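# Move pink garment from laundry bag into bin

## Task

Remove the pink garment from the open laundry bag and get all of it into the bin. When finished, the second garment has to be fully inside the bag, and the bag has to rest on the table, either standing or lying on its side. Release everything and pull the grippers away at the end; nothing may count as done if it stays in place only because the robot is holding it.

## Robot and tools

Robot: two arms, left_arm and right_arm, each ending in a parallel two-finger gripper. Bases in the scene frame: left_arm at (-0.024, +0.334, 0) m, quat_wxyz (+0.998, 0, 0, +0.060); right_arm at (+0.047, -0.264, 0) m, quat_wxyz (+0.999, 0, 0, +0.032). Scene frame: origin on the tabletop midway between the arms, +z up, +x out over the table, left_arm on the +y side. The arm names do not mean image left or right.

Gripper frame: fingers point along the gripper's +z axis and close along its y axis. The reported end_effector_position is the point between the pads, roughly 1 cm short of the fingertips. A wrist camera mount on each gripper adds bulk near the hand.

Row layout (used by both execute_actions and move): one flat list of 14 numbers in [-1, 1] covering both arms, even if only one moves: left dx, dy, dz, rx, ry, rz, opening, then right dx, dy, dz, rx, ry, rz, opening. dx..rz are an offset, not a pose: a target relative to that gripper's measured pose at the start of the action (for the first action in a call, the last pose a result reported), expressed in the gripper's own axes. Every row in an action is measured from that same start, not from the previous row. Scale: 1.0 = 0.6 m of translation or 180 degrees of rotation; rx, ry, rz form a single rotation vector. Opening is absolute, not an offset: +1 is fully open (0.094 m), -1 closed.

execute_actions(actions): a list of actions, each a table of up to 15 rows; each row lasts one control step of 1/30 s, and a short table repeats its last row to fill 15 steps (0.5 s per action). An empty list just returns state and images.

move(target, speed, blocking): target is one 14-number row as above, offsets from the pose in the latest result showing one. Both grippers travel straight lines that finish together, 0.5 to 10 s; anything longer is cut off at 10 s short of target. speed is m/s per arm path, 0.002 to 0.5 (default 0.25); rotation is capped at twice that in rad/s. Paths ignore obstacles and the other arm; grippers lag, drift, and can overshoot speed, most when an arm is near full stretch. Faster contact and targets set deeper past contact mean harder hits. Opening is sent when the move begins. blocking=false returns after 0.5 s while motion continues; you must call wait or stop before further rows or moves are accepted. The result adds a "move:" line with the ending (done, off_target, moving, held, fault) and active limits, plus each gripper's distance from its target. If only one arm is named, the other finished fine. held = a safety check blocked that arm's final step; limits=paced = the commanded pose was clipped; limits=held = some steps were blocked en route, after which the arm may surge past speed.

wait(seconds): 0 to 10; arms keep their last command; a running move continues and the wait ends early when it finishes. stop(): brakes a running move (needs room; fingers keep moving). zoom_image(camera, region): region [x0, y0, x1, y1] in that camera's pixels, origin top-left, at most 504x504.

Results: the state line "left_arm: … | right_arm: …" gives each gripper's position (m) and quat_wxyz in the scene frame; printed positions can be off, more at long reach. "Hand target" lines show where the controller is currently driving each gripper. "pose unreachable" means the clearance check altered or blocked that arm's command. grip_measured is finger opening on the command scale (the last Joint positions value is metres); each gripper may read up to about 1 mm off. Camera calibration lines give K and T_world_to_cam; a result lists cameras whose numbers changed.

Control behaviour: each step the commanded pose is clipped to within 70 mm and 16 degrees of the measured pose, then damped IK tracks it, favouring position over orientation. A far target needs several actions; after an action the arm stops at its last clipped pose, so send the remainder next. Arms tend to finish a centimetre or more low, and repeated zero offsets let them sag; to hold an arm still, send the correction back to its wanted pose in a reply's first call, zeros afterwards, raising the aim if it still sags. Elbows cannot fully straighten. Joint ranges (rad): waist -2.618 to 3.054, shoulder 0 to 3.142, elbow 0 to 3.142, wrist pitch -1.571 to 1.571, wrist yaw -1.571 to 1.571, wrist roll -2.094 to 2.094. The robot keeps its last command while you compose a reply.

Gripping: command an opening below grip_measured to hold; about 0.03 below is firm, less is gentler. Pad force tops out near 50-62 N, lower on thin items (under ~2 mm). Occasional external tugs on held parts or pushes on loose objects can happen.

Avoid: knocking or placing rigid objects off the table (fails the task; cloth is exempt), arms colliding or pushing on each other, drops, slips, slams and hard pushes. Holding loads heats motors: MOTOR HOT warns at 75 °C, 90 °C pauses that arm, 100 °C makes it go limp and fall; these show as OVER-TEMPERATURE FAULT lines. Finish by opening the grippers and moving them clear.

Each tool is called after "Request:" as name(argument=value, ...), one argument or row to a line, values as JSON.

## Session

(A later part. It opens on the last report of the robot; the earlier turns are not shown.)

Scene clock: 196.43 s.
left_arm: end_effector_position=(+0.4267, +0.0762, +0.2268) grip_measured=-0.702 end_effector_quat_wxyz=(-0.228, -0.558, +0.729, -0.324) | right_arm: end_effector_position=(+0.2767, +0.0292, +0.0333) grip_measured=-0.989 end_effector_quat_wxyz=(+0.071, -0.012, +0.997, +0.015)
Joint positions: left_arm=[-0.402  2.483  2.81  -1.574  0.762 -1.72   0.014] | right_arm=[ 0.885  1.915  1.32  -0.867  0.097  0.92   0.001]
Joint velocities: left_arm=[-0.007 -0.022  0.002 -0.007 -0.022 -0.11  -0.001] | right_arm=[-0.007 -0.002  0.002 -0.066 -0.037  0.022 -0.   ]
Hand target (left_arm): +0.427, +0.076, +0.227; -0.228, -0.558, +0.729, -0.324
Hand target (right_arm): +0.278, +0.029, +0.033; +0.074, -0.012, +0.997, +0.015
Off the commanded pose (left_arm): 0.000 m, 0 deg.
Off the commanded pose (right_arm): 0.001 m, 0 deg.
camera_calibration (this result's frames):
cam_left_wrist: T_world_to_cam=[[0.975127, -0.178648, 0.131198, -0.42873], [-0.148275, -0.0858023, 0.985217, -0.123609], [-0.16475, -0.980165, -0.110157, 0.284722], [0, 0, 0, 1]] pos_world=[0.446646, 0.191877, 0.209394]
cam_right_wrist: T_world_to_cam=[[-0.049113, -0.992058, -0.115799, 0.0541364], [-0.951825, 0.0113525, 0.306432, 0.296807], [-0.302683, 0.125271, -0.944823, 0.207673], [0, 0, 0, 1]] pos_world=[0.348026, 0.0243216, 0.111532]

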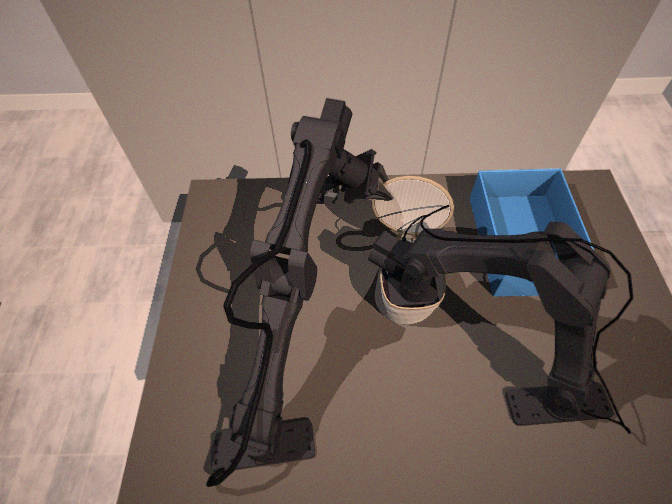

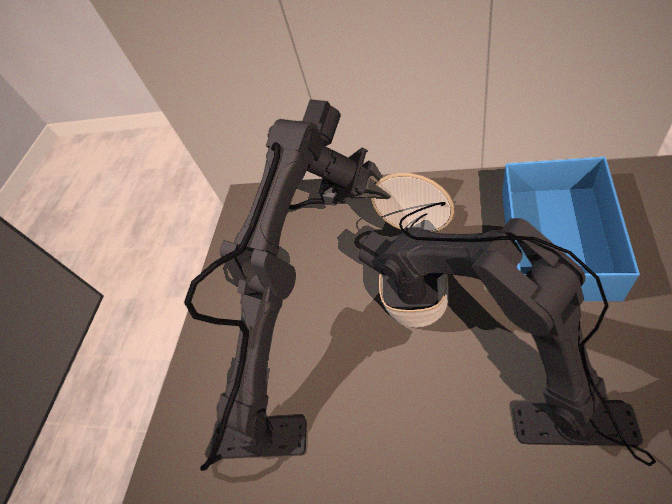

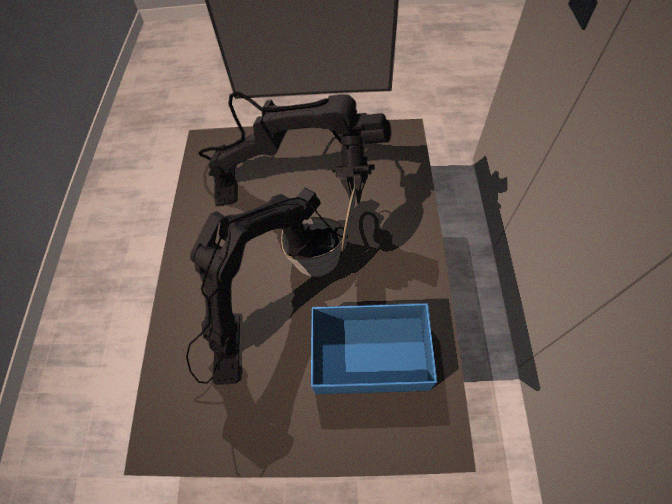

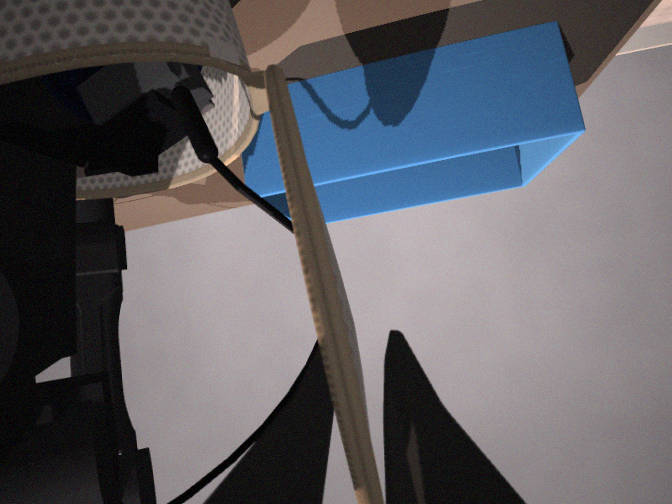

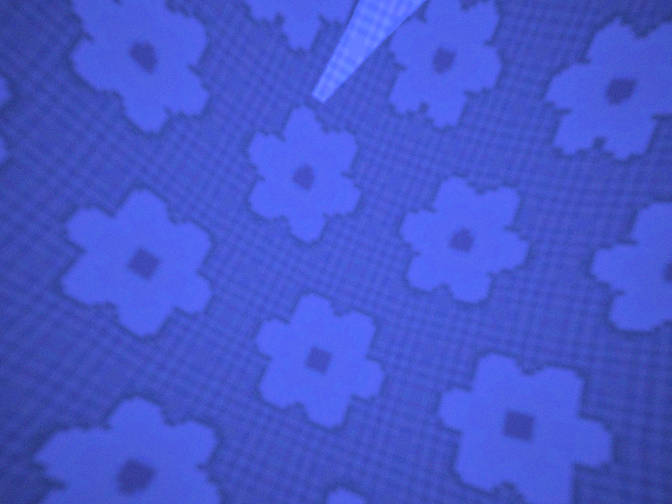

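Request:
move(
  target=[0,0,0,0,0,0,-0.7,-0.04,-0.02,-0.22,0,0.035,0,-1],
  speed=0.15,
)

Request:
move(
  target=[0,0,0,0,0,0,-0.7,-0.02,-0.01,-0.03,0,0,-0.5,-0.1],
  speed=0.5,
)

Scene clock: 224.77 s.
left_arm: end_effector_position=(+0.4267, +0.0762, +0.2268) grip_measured=-0.702 end_effector_quat_wxyz=(-0.228, -0.558, +0.729, -0.324) | right_arm: end_effector_position=(+0.2826, +0.0136, +0.1619) grip_measured=-0.989 end_effector_quat_wxyz=(+0.018, -0.012, +1.000, +0.010)
Joint positions: left_arm=[-0.402  2.483  2.81  -1.574  0.762 -1.72   0.014] | right_arm=[ 0.807  1.904  1.831 -1.46   0.015  0.847  0.001]
Joint velocities: left_arm=[-0.002  0.002 -0.007 -0.007 -0.081  0.007 -0.001] | right_arm=[ 0.007 -0.007  0.007 -0.022 -0.037 -0.022  0.   ]
Hand target (left_arm): +0.427, +0.076, +0.227; -0.228, -0.558, +0.729, -0.324
Hand target (right_arm): +0.285, +0.014, +0.166; +0.017, -0.014, +1.000, +0.013
Off the commanded pose (left_arm): 0.000 m, 0 deg.
Off the commanded pose (right_arm): 0.005 m, 1 deg.
move: done
camera_calibration (this result's frames):
cam_left_wrist: T_world_to_cam=[[0.975127, -0.178648, 0.131198, -0.42873], [-0.148275, -0.0858023, 0.985217, -0.123609], [-0.16475, -0.980165, -0.110157, 0.284722], [0, 0, 0, 1]] pos_world=[0.446646, 0.191877, 0.209394]
cam_right_wrist: T_world_to_cam=[[-0.060406, -0.99334, -0.0981162, 0.0541751], [-0.914028, 0.0155444, 0.405354, 0.236412], [-0.401129, 0.114167, -0.908879, 0.355054], [0, 0, 0, 1]] pos_world=[0.361782, 0.0096041, 0.232186]

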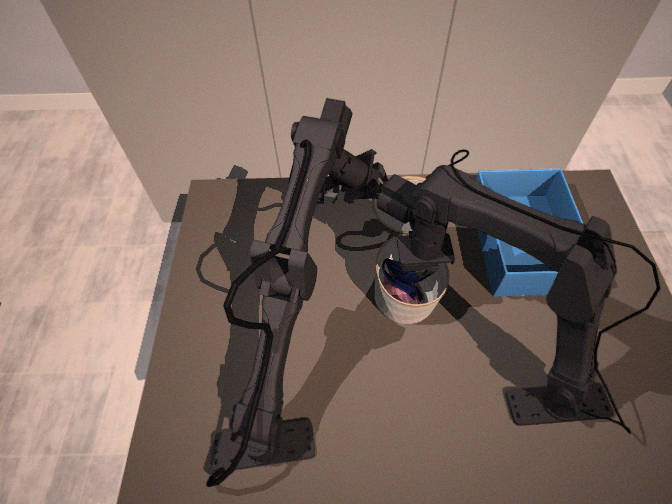

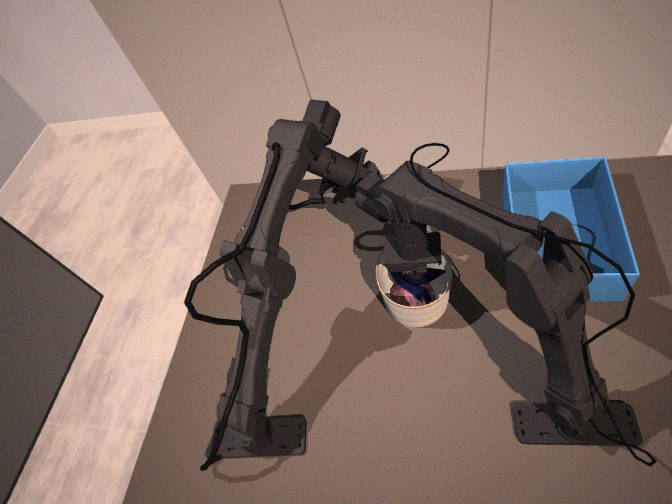

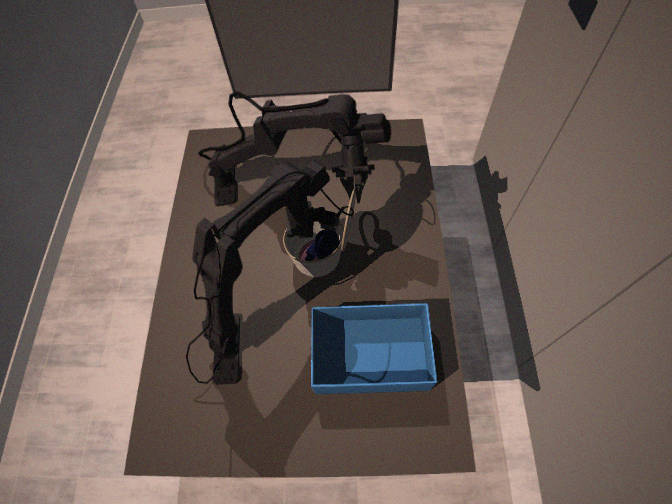

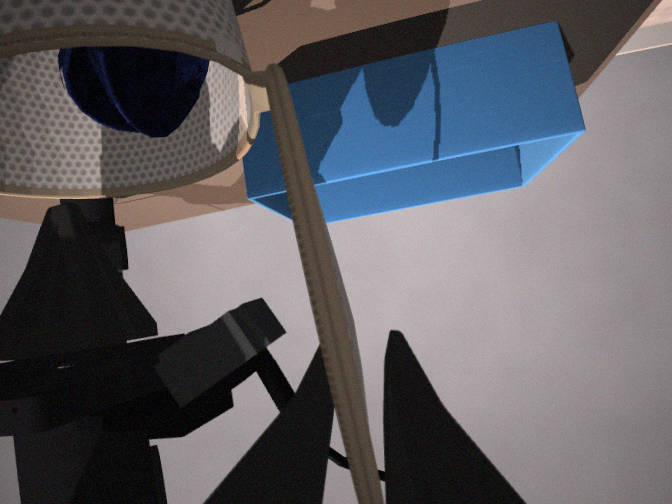

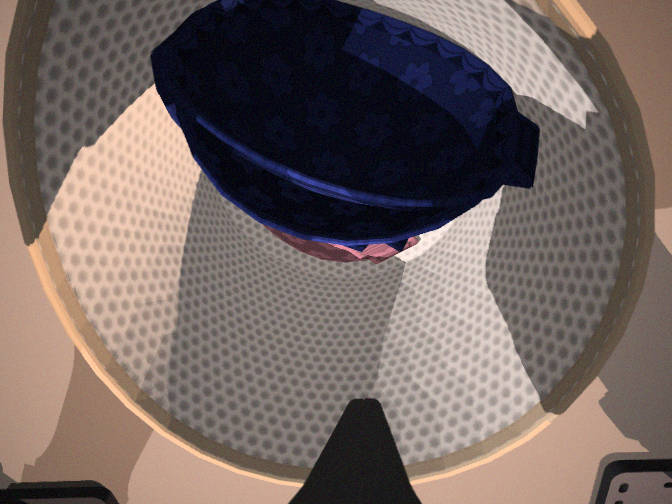

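Scene clock: 227.10 s.
left_arm: end_effector_position=(+0.4267, +0.0762, +0.2268) grip_measured=-0.702 end_effector_quat_wxyz=(-0.228, -0.558, +0.729, -0.324) | right_arm: end_effector_position=(+0.2902, +0.0081, +0.1730) grip_measured=-0.101 end_effector_quat_wxyz=(-0.013, +0.714, -0.700, +0.007)
Joint positions: left_arm=[-0.402  2.483  2.81  -1.574  0.762 -1.72   0.014] | right_arm=[ 0.781  1.93   1.912 -1.527  0.015 -0.745  0.042]
Joint velocities: left_arm=[-0.012  0.002  0.002  0.007  0.007  0.081 -0.   ] | right_arm=[-0.002 -0.002 -0.002 -0.066  0.007  0.007  0.001]
Hand target (left_arm): +0.427, +0.076, +0.227; -0.228, -0.558, +0.729, -0.324
Hand target (right_arm): +0.295, +0.007, +0.180; -0.020, +0.715, -0.698, +0.007
Off the commanded pose (left_arm): 0.000 m, 0 deg.
Off the commanded pose (right_arm): 0.008 m, 1 deg.
move: done
camera_calibration (this result's frames):
cam_left_wrist: T_world_to_cam=[[0.975127, -0.178648, 0.131198, -0.42873], [-0.148275, -0.0858023, 0.985217, -0.123609], [-0.16475, -0.980165, -0.110157, 0.284722], [0, 0, 0, 1]] pos_world=[0.446646, 0.191877, 0.209394]
cam_right_wrist: T_world_to_cam=[[0.996535, -0.0668747, -0.0494484, -0.272349], [-0.039381, -0.903072, 0.42768, -0.0112461], [-0.0732564, -0.424251, -0.902577, 0.276969], [0, 0, 0, 1]] pos_world=[0.291252, 0.089135, 0.241328]

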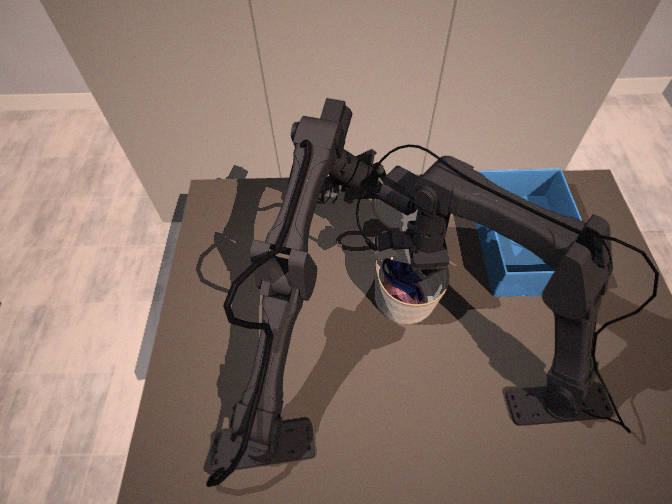

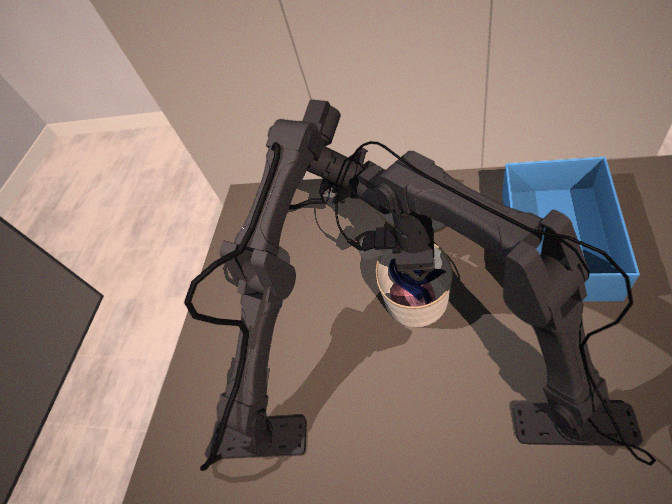

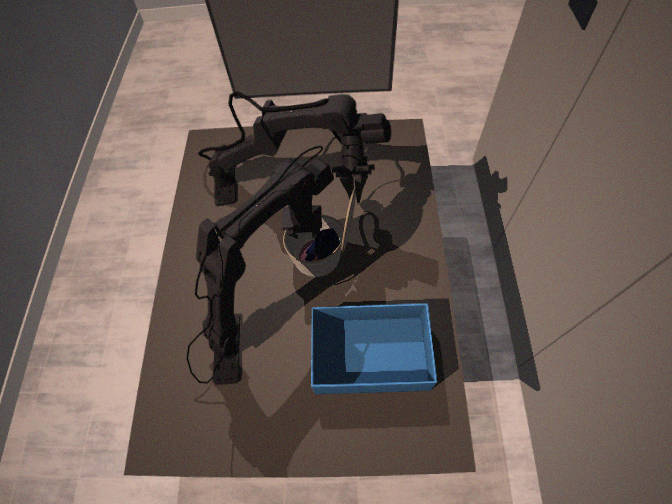

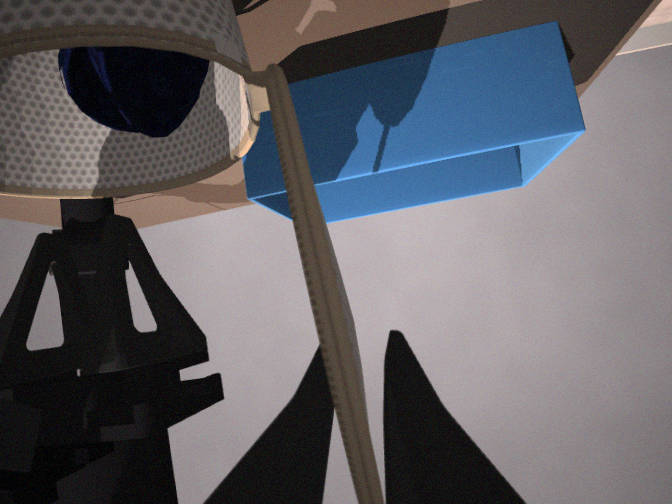

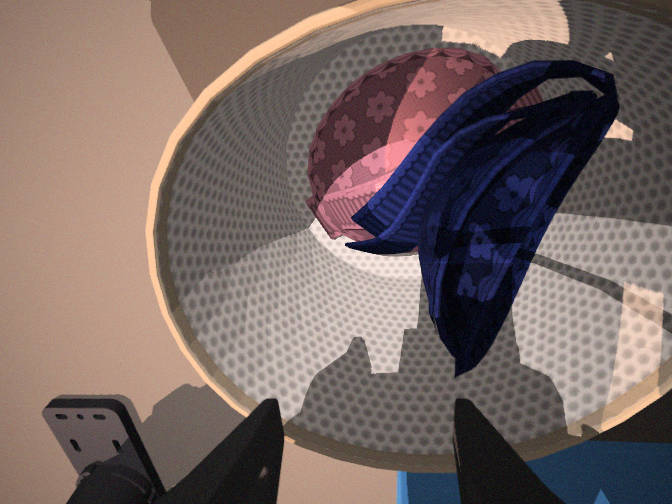

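Request:
move(
  target=[0,0,0,0,0,0,-0.7,0,0.03,0.04,0,0,0.5,-0.2],
  speed=0.5,
)

Request:
move(
  target=[0,0,0,0,0,0,-0.7,0,0,0.21,0,0,0,-0.2],
  speed=0.1,
)

Scene clock: 238.77 s.
left_arm: end_effector_position=(+0.4267, +0.0762, +0.2268) grip_measured=-0.702 end_effector_quat_wxyz=(-0.228, -0.558, +0.729, -0.324) | right_arm: end_effector_position=(+0.2732, +0.0050, +0.1392) grip_measured=-0.199 end_effector_quat_wxyz=(-0.004, -0.012, +1.000, -0.010)
Joint positions: left_arm=[-0.402  2.483  2.81  -1.574  0.762 -1.72   0.014] | right_arm=[ 0.808  1.9    1.736 -1.427  0.008  0.849  0.038]
Joint velocities: left_arm=[-0.007  0.017 -0.007 -0.095 -0.051 -0.11  -0.001] | right_arm=[-0.012  0.002 -0.002 -0.022 -0.022  0.007 -0.   ]
Hand target (left_arm): +0.427, +0.076, +0.227; -0.228, -0.558, +0.729, -0.324
Hand target (right_arm): +0.272, +0.008, +0.149; +0.013, -0.010, +1.000, +0.005
Off the commanded pose (left_arm): 0.000 m, 0 deg.
Off the commanded pose (right_arm): 0.010 m, 3 deg.
move: off_target (right_arm)
camera_calibration (this result's frames):
cam_left_wrist: T_world_to_cam=[[0.975127, -0.178648, 0.131198, -0.42873], [-0.148275, -0.0858023, 0.985217, -0.123609], [-0.16475, -0.980165, -0.110157, 0.284722], [0, 0, 0, 1]] pos_world=[0.446646, 0.191877, 0.209394]
cam_right_wrist: T_world_to_cam=[[-0.0636099, -0.996448, -0.0551757, 0.037822], [-0.895998, 0.0326756, 0.442855, 0.226911], [-0.439479, 0.0776073, -0.894894, 0.340388], [0, 0, 0, 1]] pos_world=[0.355311, 0.00385663, 0.20621]

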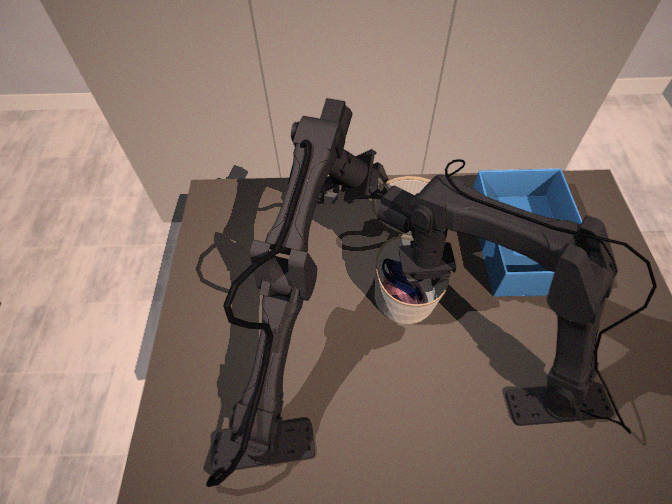

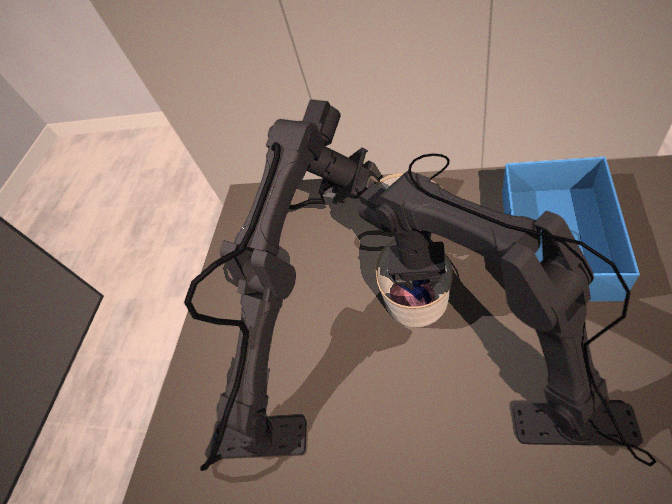

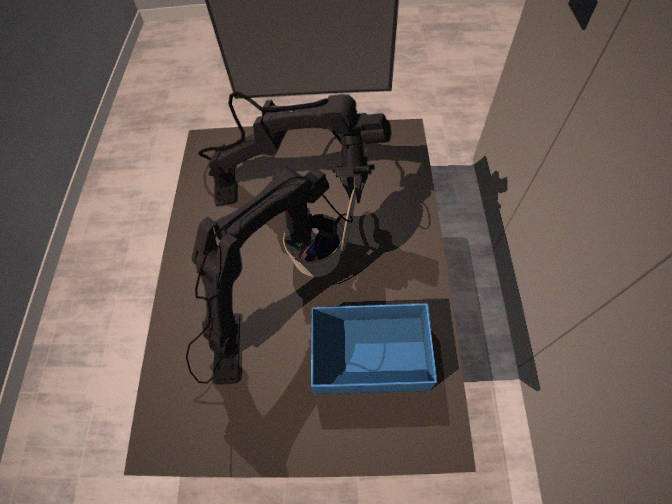

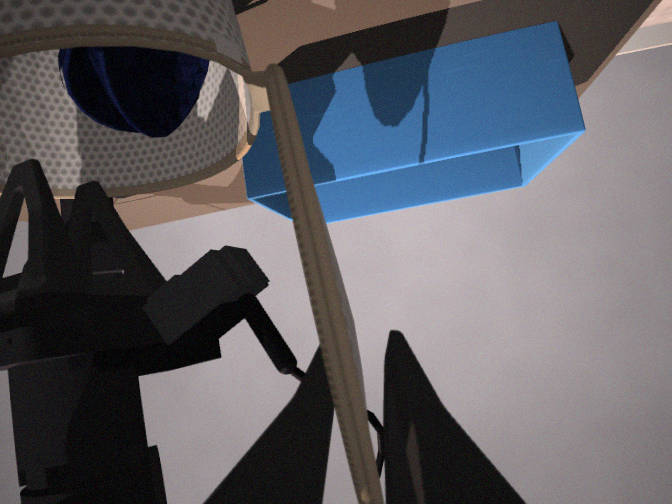

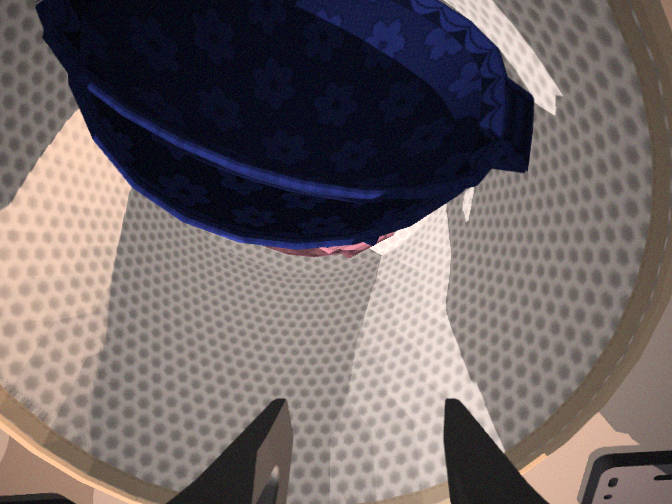

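Scene clock: 240.27 s.
left_arm: end_effector_position=(+0.4267, +0.0762, +0.2268) grip_measured=-0.702 end_effector_quat_wxyz=(-0.228, -0.558, +0.729, -0.324) | right_arm: end_effector_position=(+0.2668, -0.0005, +0.0254) grip_measured=-0.199 end_effector_quat_wxyz=(-0.010, -0.012, +1.000, -0.012)
Joint positions: left_arm=[-0.402  2.483  2.81  -1.574  0.762 -1.72   0.014] | right_arm=[ 0.808  1.943  1.335 -0.994  0.001  0.849  0.038]
Joint velocities: left_arm=[ 0.002 -0.017 -0.002  0.007 -0.007 -0.051  0.001] | right_arm=[-0.007 -0.007 -0.007 -0.095  0.007 -0.007 -0.   ]
Hand target (left_arm): +0.427, +0.076, +0.227; -0.228, -0.558, +0.729, -0.324
Hand target (right_arm): +0.269, +0.002, +0.013; -0.004, -0.012, +1.000, -0.011
Off the commanded pose (left_arm): 0.000 m, 0 deg.
Off the commanded pose (right_arm): 0.014 m, 1 deg.
move: off_target (right_arm)
camera_calibration (this result's frames):
cam_left_wrist: T_world_to_cam=[[0.975127, -0.178648, 0.131198, -0.42873], [-0.148275, -0.0858023, 0.985217, -0.123609], [-0.16475, -0.980165, -0.110157, 0.284722], [0, 0, 0, 1]] pos_world=[0.446646, 0.191877, 0.209394]
cam_right_wrist: T_world_to_cam=[[-0.0644805, -0.996653, -0.0502503, 0.0256937], [-0.890202, 0.034691, 0.454242, 0.269975], [-0.450979, 0.0740227, -0.88946, 0.239085], [0, 0, 0, 1]] pos_world=[0.349812, -0.0014557, 0.0913133]

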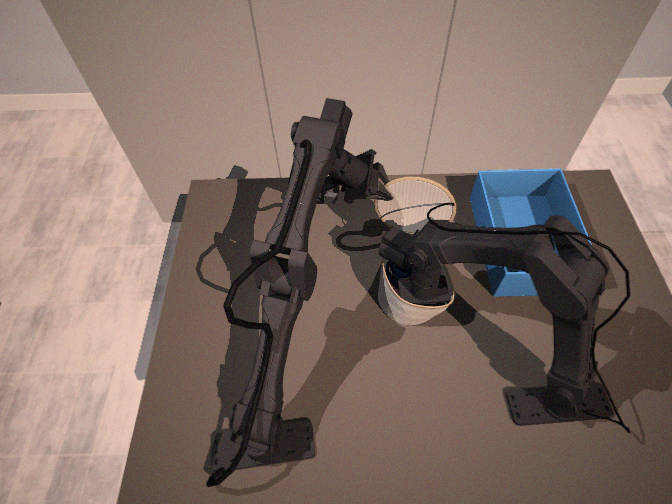

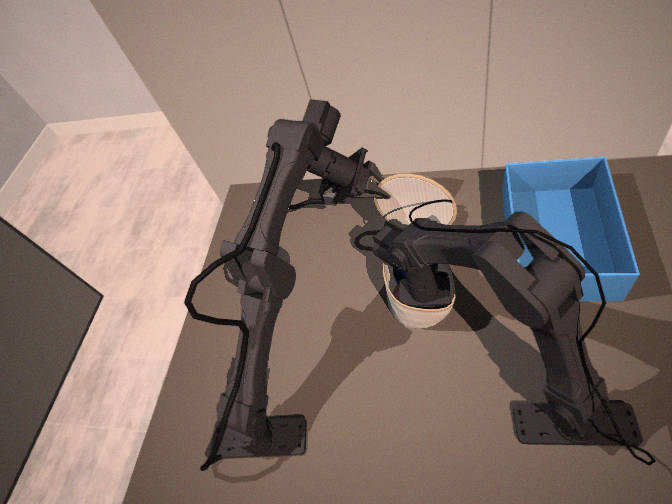

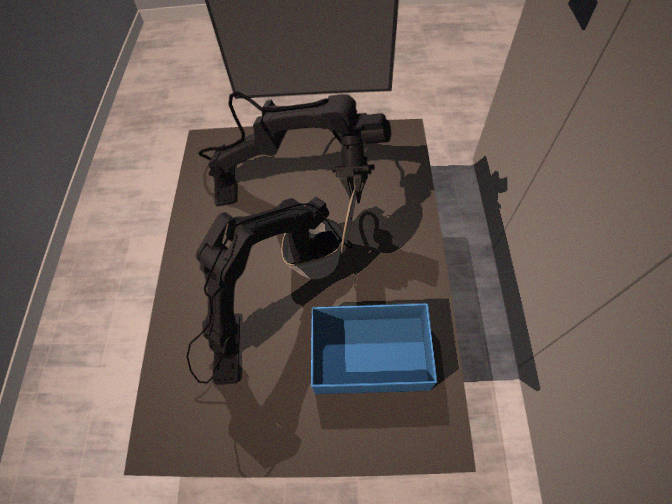

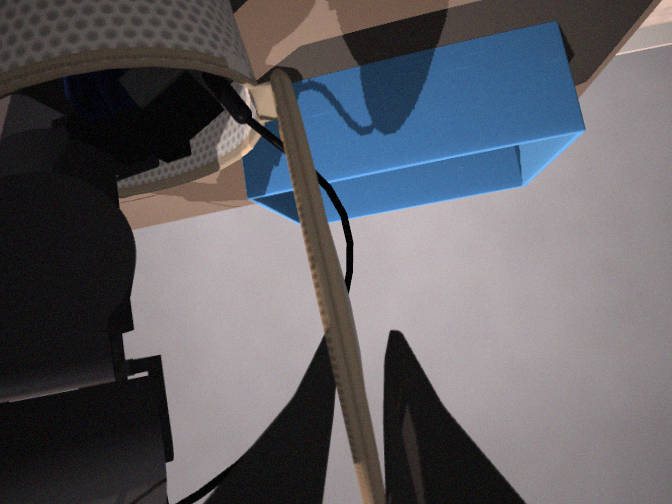

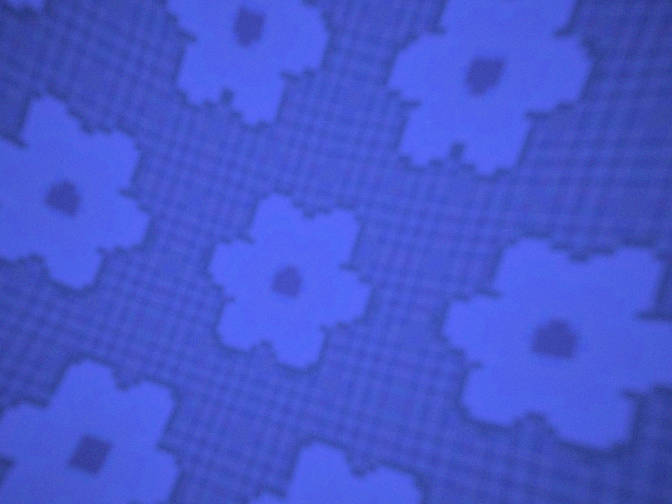

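Request:
execute_actions(
  actions=[
    [[0,0,0,0,0,0,-0.7,0,0.02,0.015,0,0,0,-0.6]],
    [[0,0,0,0,0,0,-0.7,0,0.015,0.015,0,0,0,-1]],
  ],
)

Request:
move(
  target=[0,0,0,0,0,0,-0.7,0,0,-0.2,0,-0.03,0,-1],
  speed=0.07,
)

Scene clock: 246.90 s.
left_arm: end_effector_position=(+0.4267, +0.0762, +0.2268) grip_measured=-0.702 end_effector_quat_wxyz=(-0.228, -0.558, +0.729, -0.324) | right_arm: end_effector_position=(+0.2640, +0.0074, +0.0242) grip_measured=-0.989 end_effector_quat_wxyz=(-0.010, -0.015, +1.000, -0.007)
Joint positions: left_arm=[-0.402  2.483  2.81  -1.574  0.762 -1.72   0.014] | right_arm=[ 0.826  1.953  1.344 -0.985 -0.006  0.86   0.001]
Joint velocities: left_arm=[-0.007 -0.012 -0.007 -0.022 -0.007  0.007  0.   ] | right_arm=[-0.002  0.002 -0.012 -0.051 -0.037 -0.037 -0.001]
Hand target (left_arm): +0.427, +0.076, +0.227; -0.228, -0.558, +0.729, -0.324
Hand target (right_arm): +0.265, +0.014, +0.016; -0.009, -0.014, +1.000, -0.009
Off the commanded pose (left_arm): 0.000 m, 0 deg.
Off the commanded pose (right_arm): 0.011 m, 0 deg.
camera_calibration (this result's frames):
cam_left_wrist: T_world_to_cam=[[0.975127, -0.178648, 0.131198, -0.42873], [-0.148275, -0.0858023, 0.985217, -0.123609], [-0.16475, -0.980165, -0.110157, 0.284722], [0, 0, 0, 1]] pos_world=[0.446646, 0.191877, 0.209394]
cam_right_wrist: T_world_to_cam=[[-0.0589223, -0.99642, -0.0606174, 0.0321411], [-0.890627, 0.0250444, 0.454045, 0.26791], [-0.450902, 0.0807408, -0.888914, 0.236109], [0, 0, 0, 1]] pos_world=[0.346964, 0.0062528, 0.0901857]

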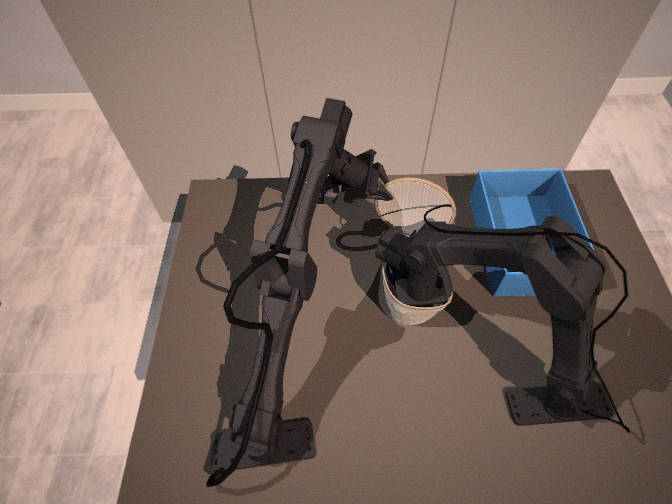

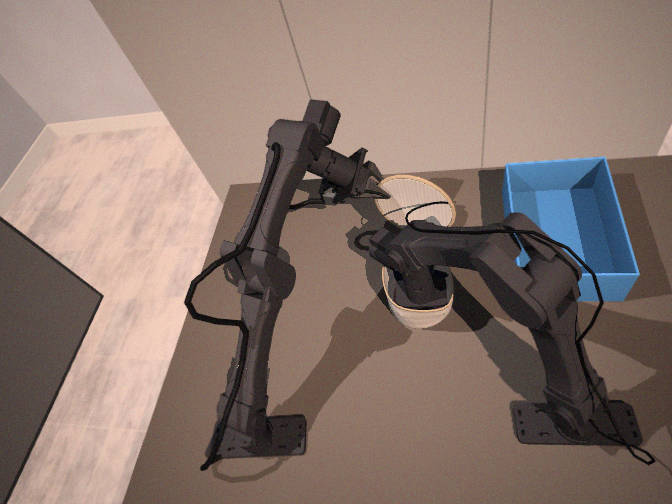

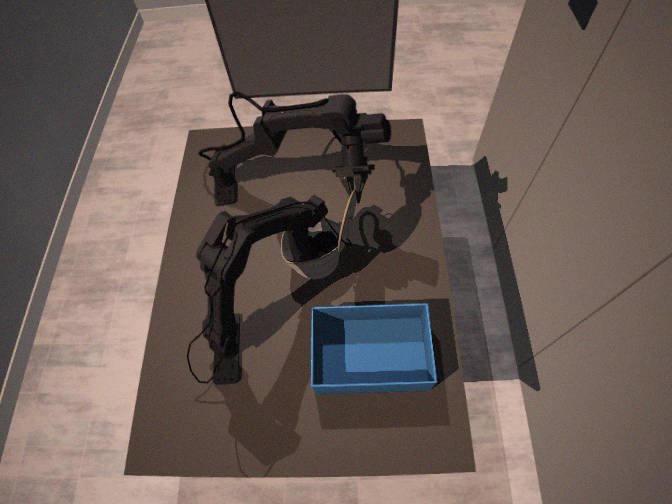

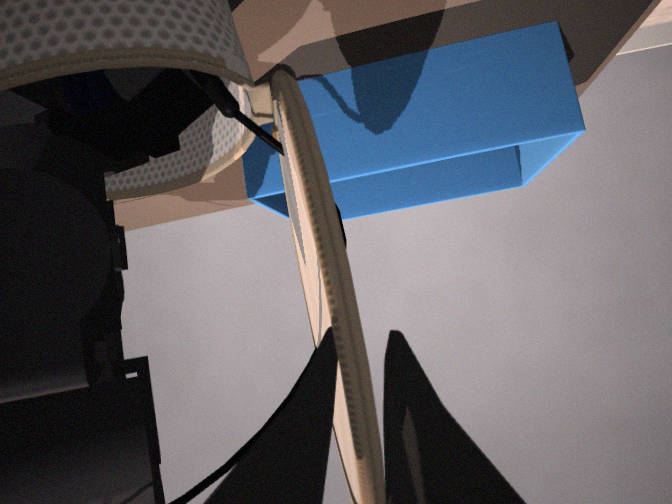

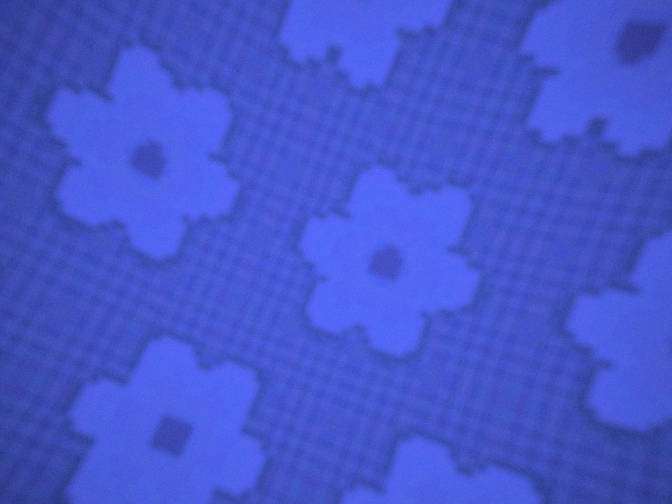

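Scene clock: 249.13 s.
left_arm: end_effector_position=(+0.4267, +0.0762, +0.2268) grip_measured=-0.702 end_effector_quat_wxyz=(-0.228, -0.558, +0.729, -0.324) | right_arm: end_effector_position=(+0.2676, +0.0077, +0.1267) grip_measured=-0.989 end_effector_quat_wxyz=(+0.016, -0.016, +1.000, -0.017)
Joint positions: left_arm=[-0.402  2.483  2.81  -1.574  0.762 -1.72   0.014] | right_arm=[ 0.845  1.876  1.654 -1.354  0.047  0.877  0.001]
Joint velocities: left_arm=[-0.002  0.002 -0.022  0.037  0.022 -0.051 -0.001] | right_arm=[-0.002 -0.007 -0.007 -0.051 -0.081  0.007 -0.   ]
Hand target (left_arm): +0.427, +0.076, +0.227; -0.228, -0.558, +0.729, -0.324
Hand target (right_arm): +0.269, +0.010, +0.145; +0.037, -0.015, +0.999, -0.005
Off the commanded pose (left_arm): 0.000 m, 0 deg.
Off the commanded pose (right_arm): 0.018 m, 3 deg.
move: off_target (right_arm)
camera_calibration (this result's frames):
cam_left_wrist: T_world_to_cam=[[0.975127, -0.178648, 0.131198, -0.42873], [-0.148275, -0.0858023, 0.985217, -0.123609], [-0.16475, -0.980165, -0.110157, 0.284722], [0, 0, 0, 1]] pos_world=[0.446646, 0.191877, 0.209394]
cam_right_wrist: T_world_to_cam=[[-0.0530843, -0.997548, -0.0455966, 0.0354175], [-0.913386, 0.0300486, 0.405985, 0.236741], [-0.403619, 0.0631987, -0.912742, 0.319344], [0, 0, 0, 1]] pos_world=[0.347009, 0.00803484, 0.19698]

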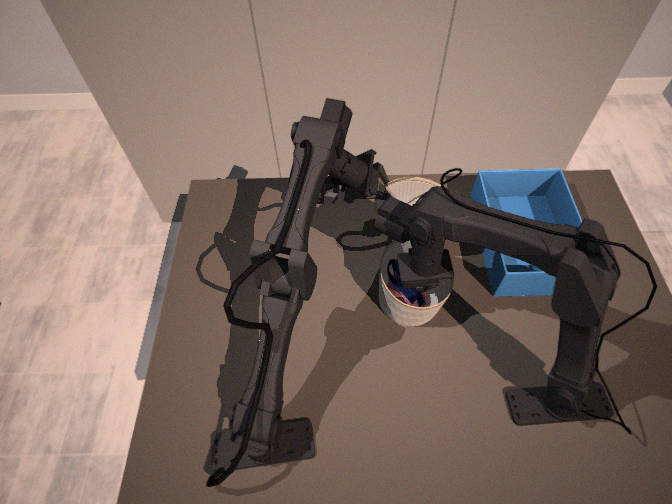

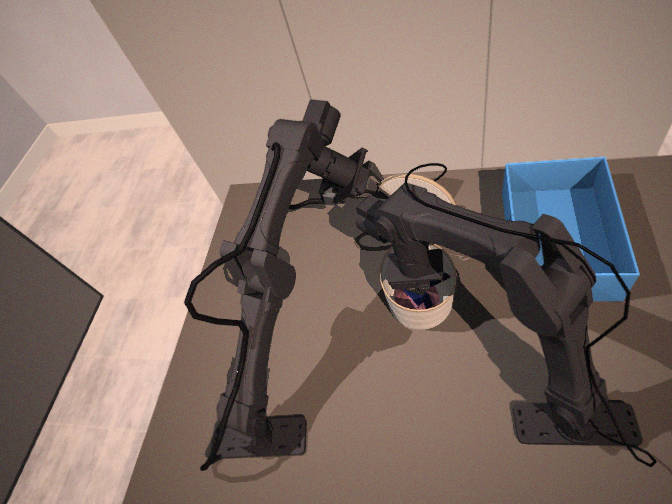

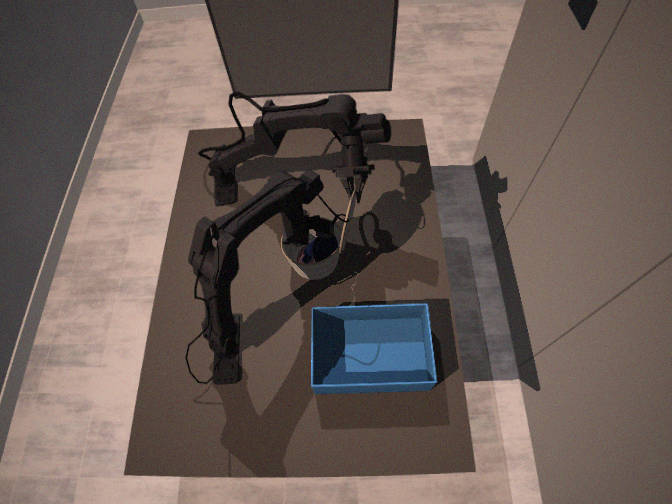

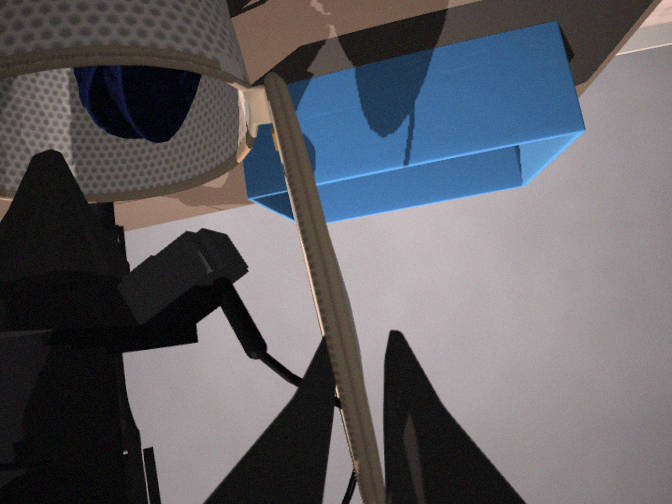

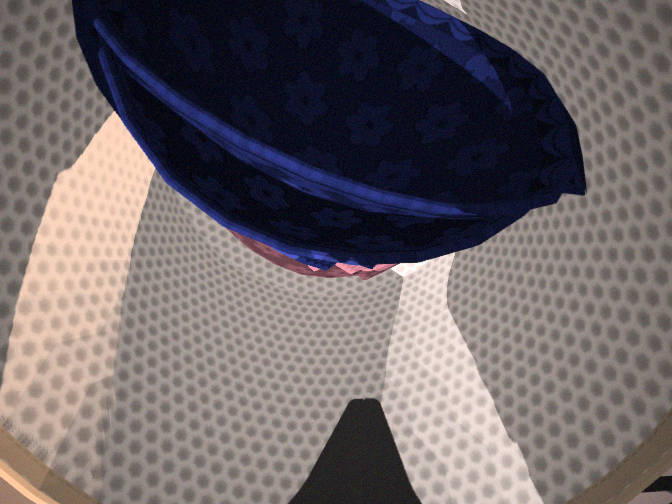

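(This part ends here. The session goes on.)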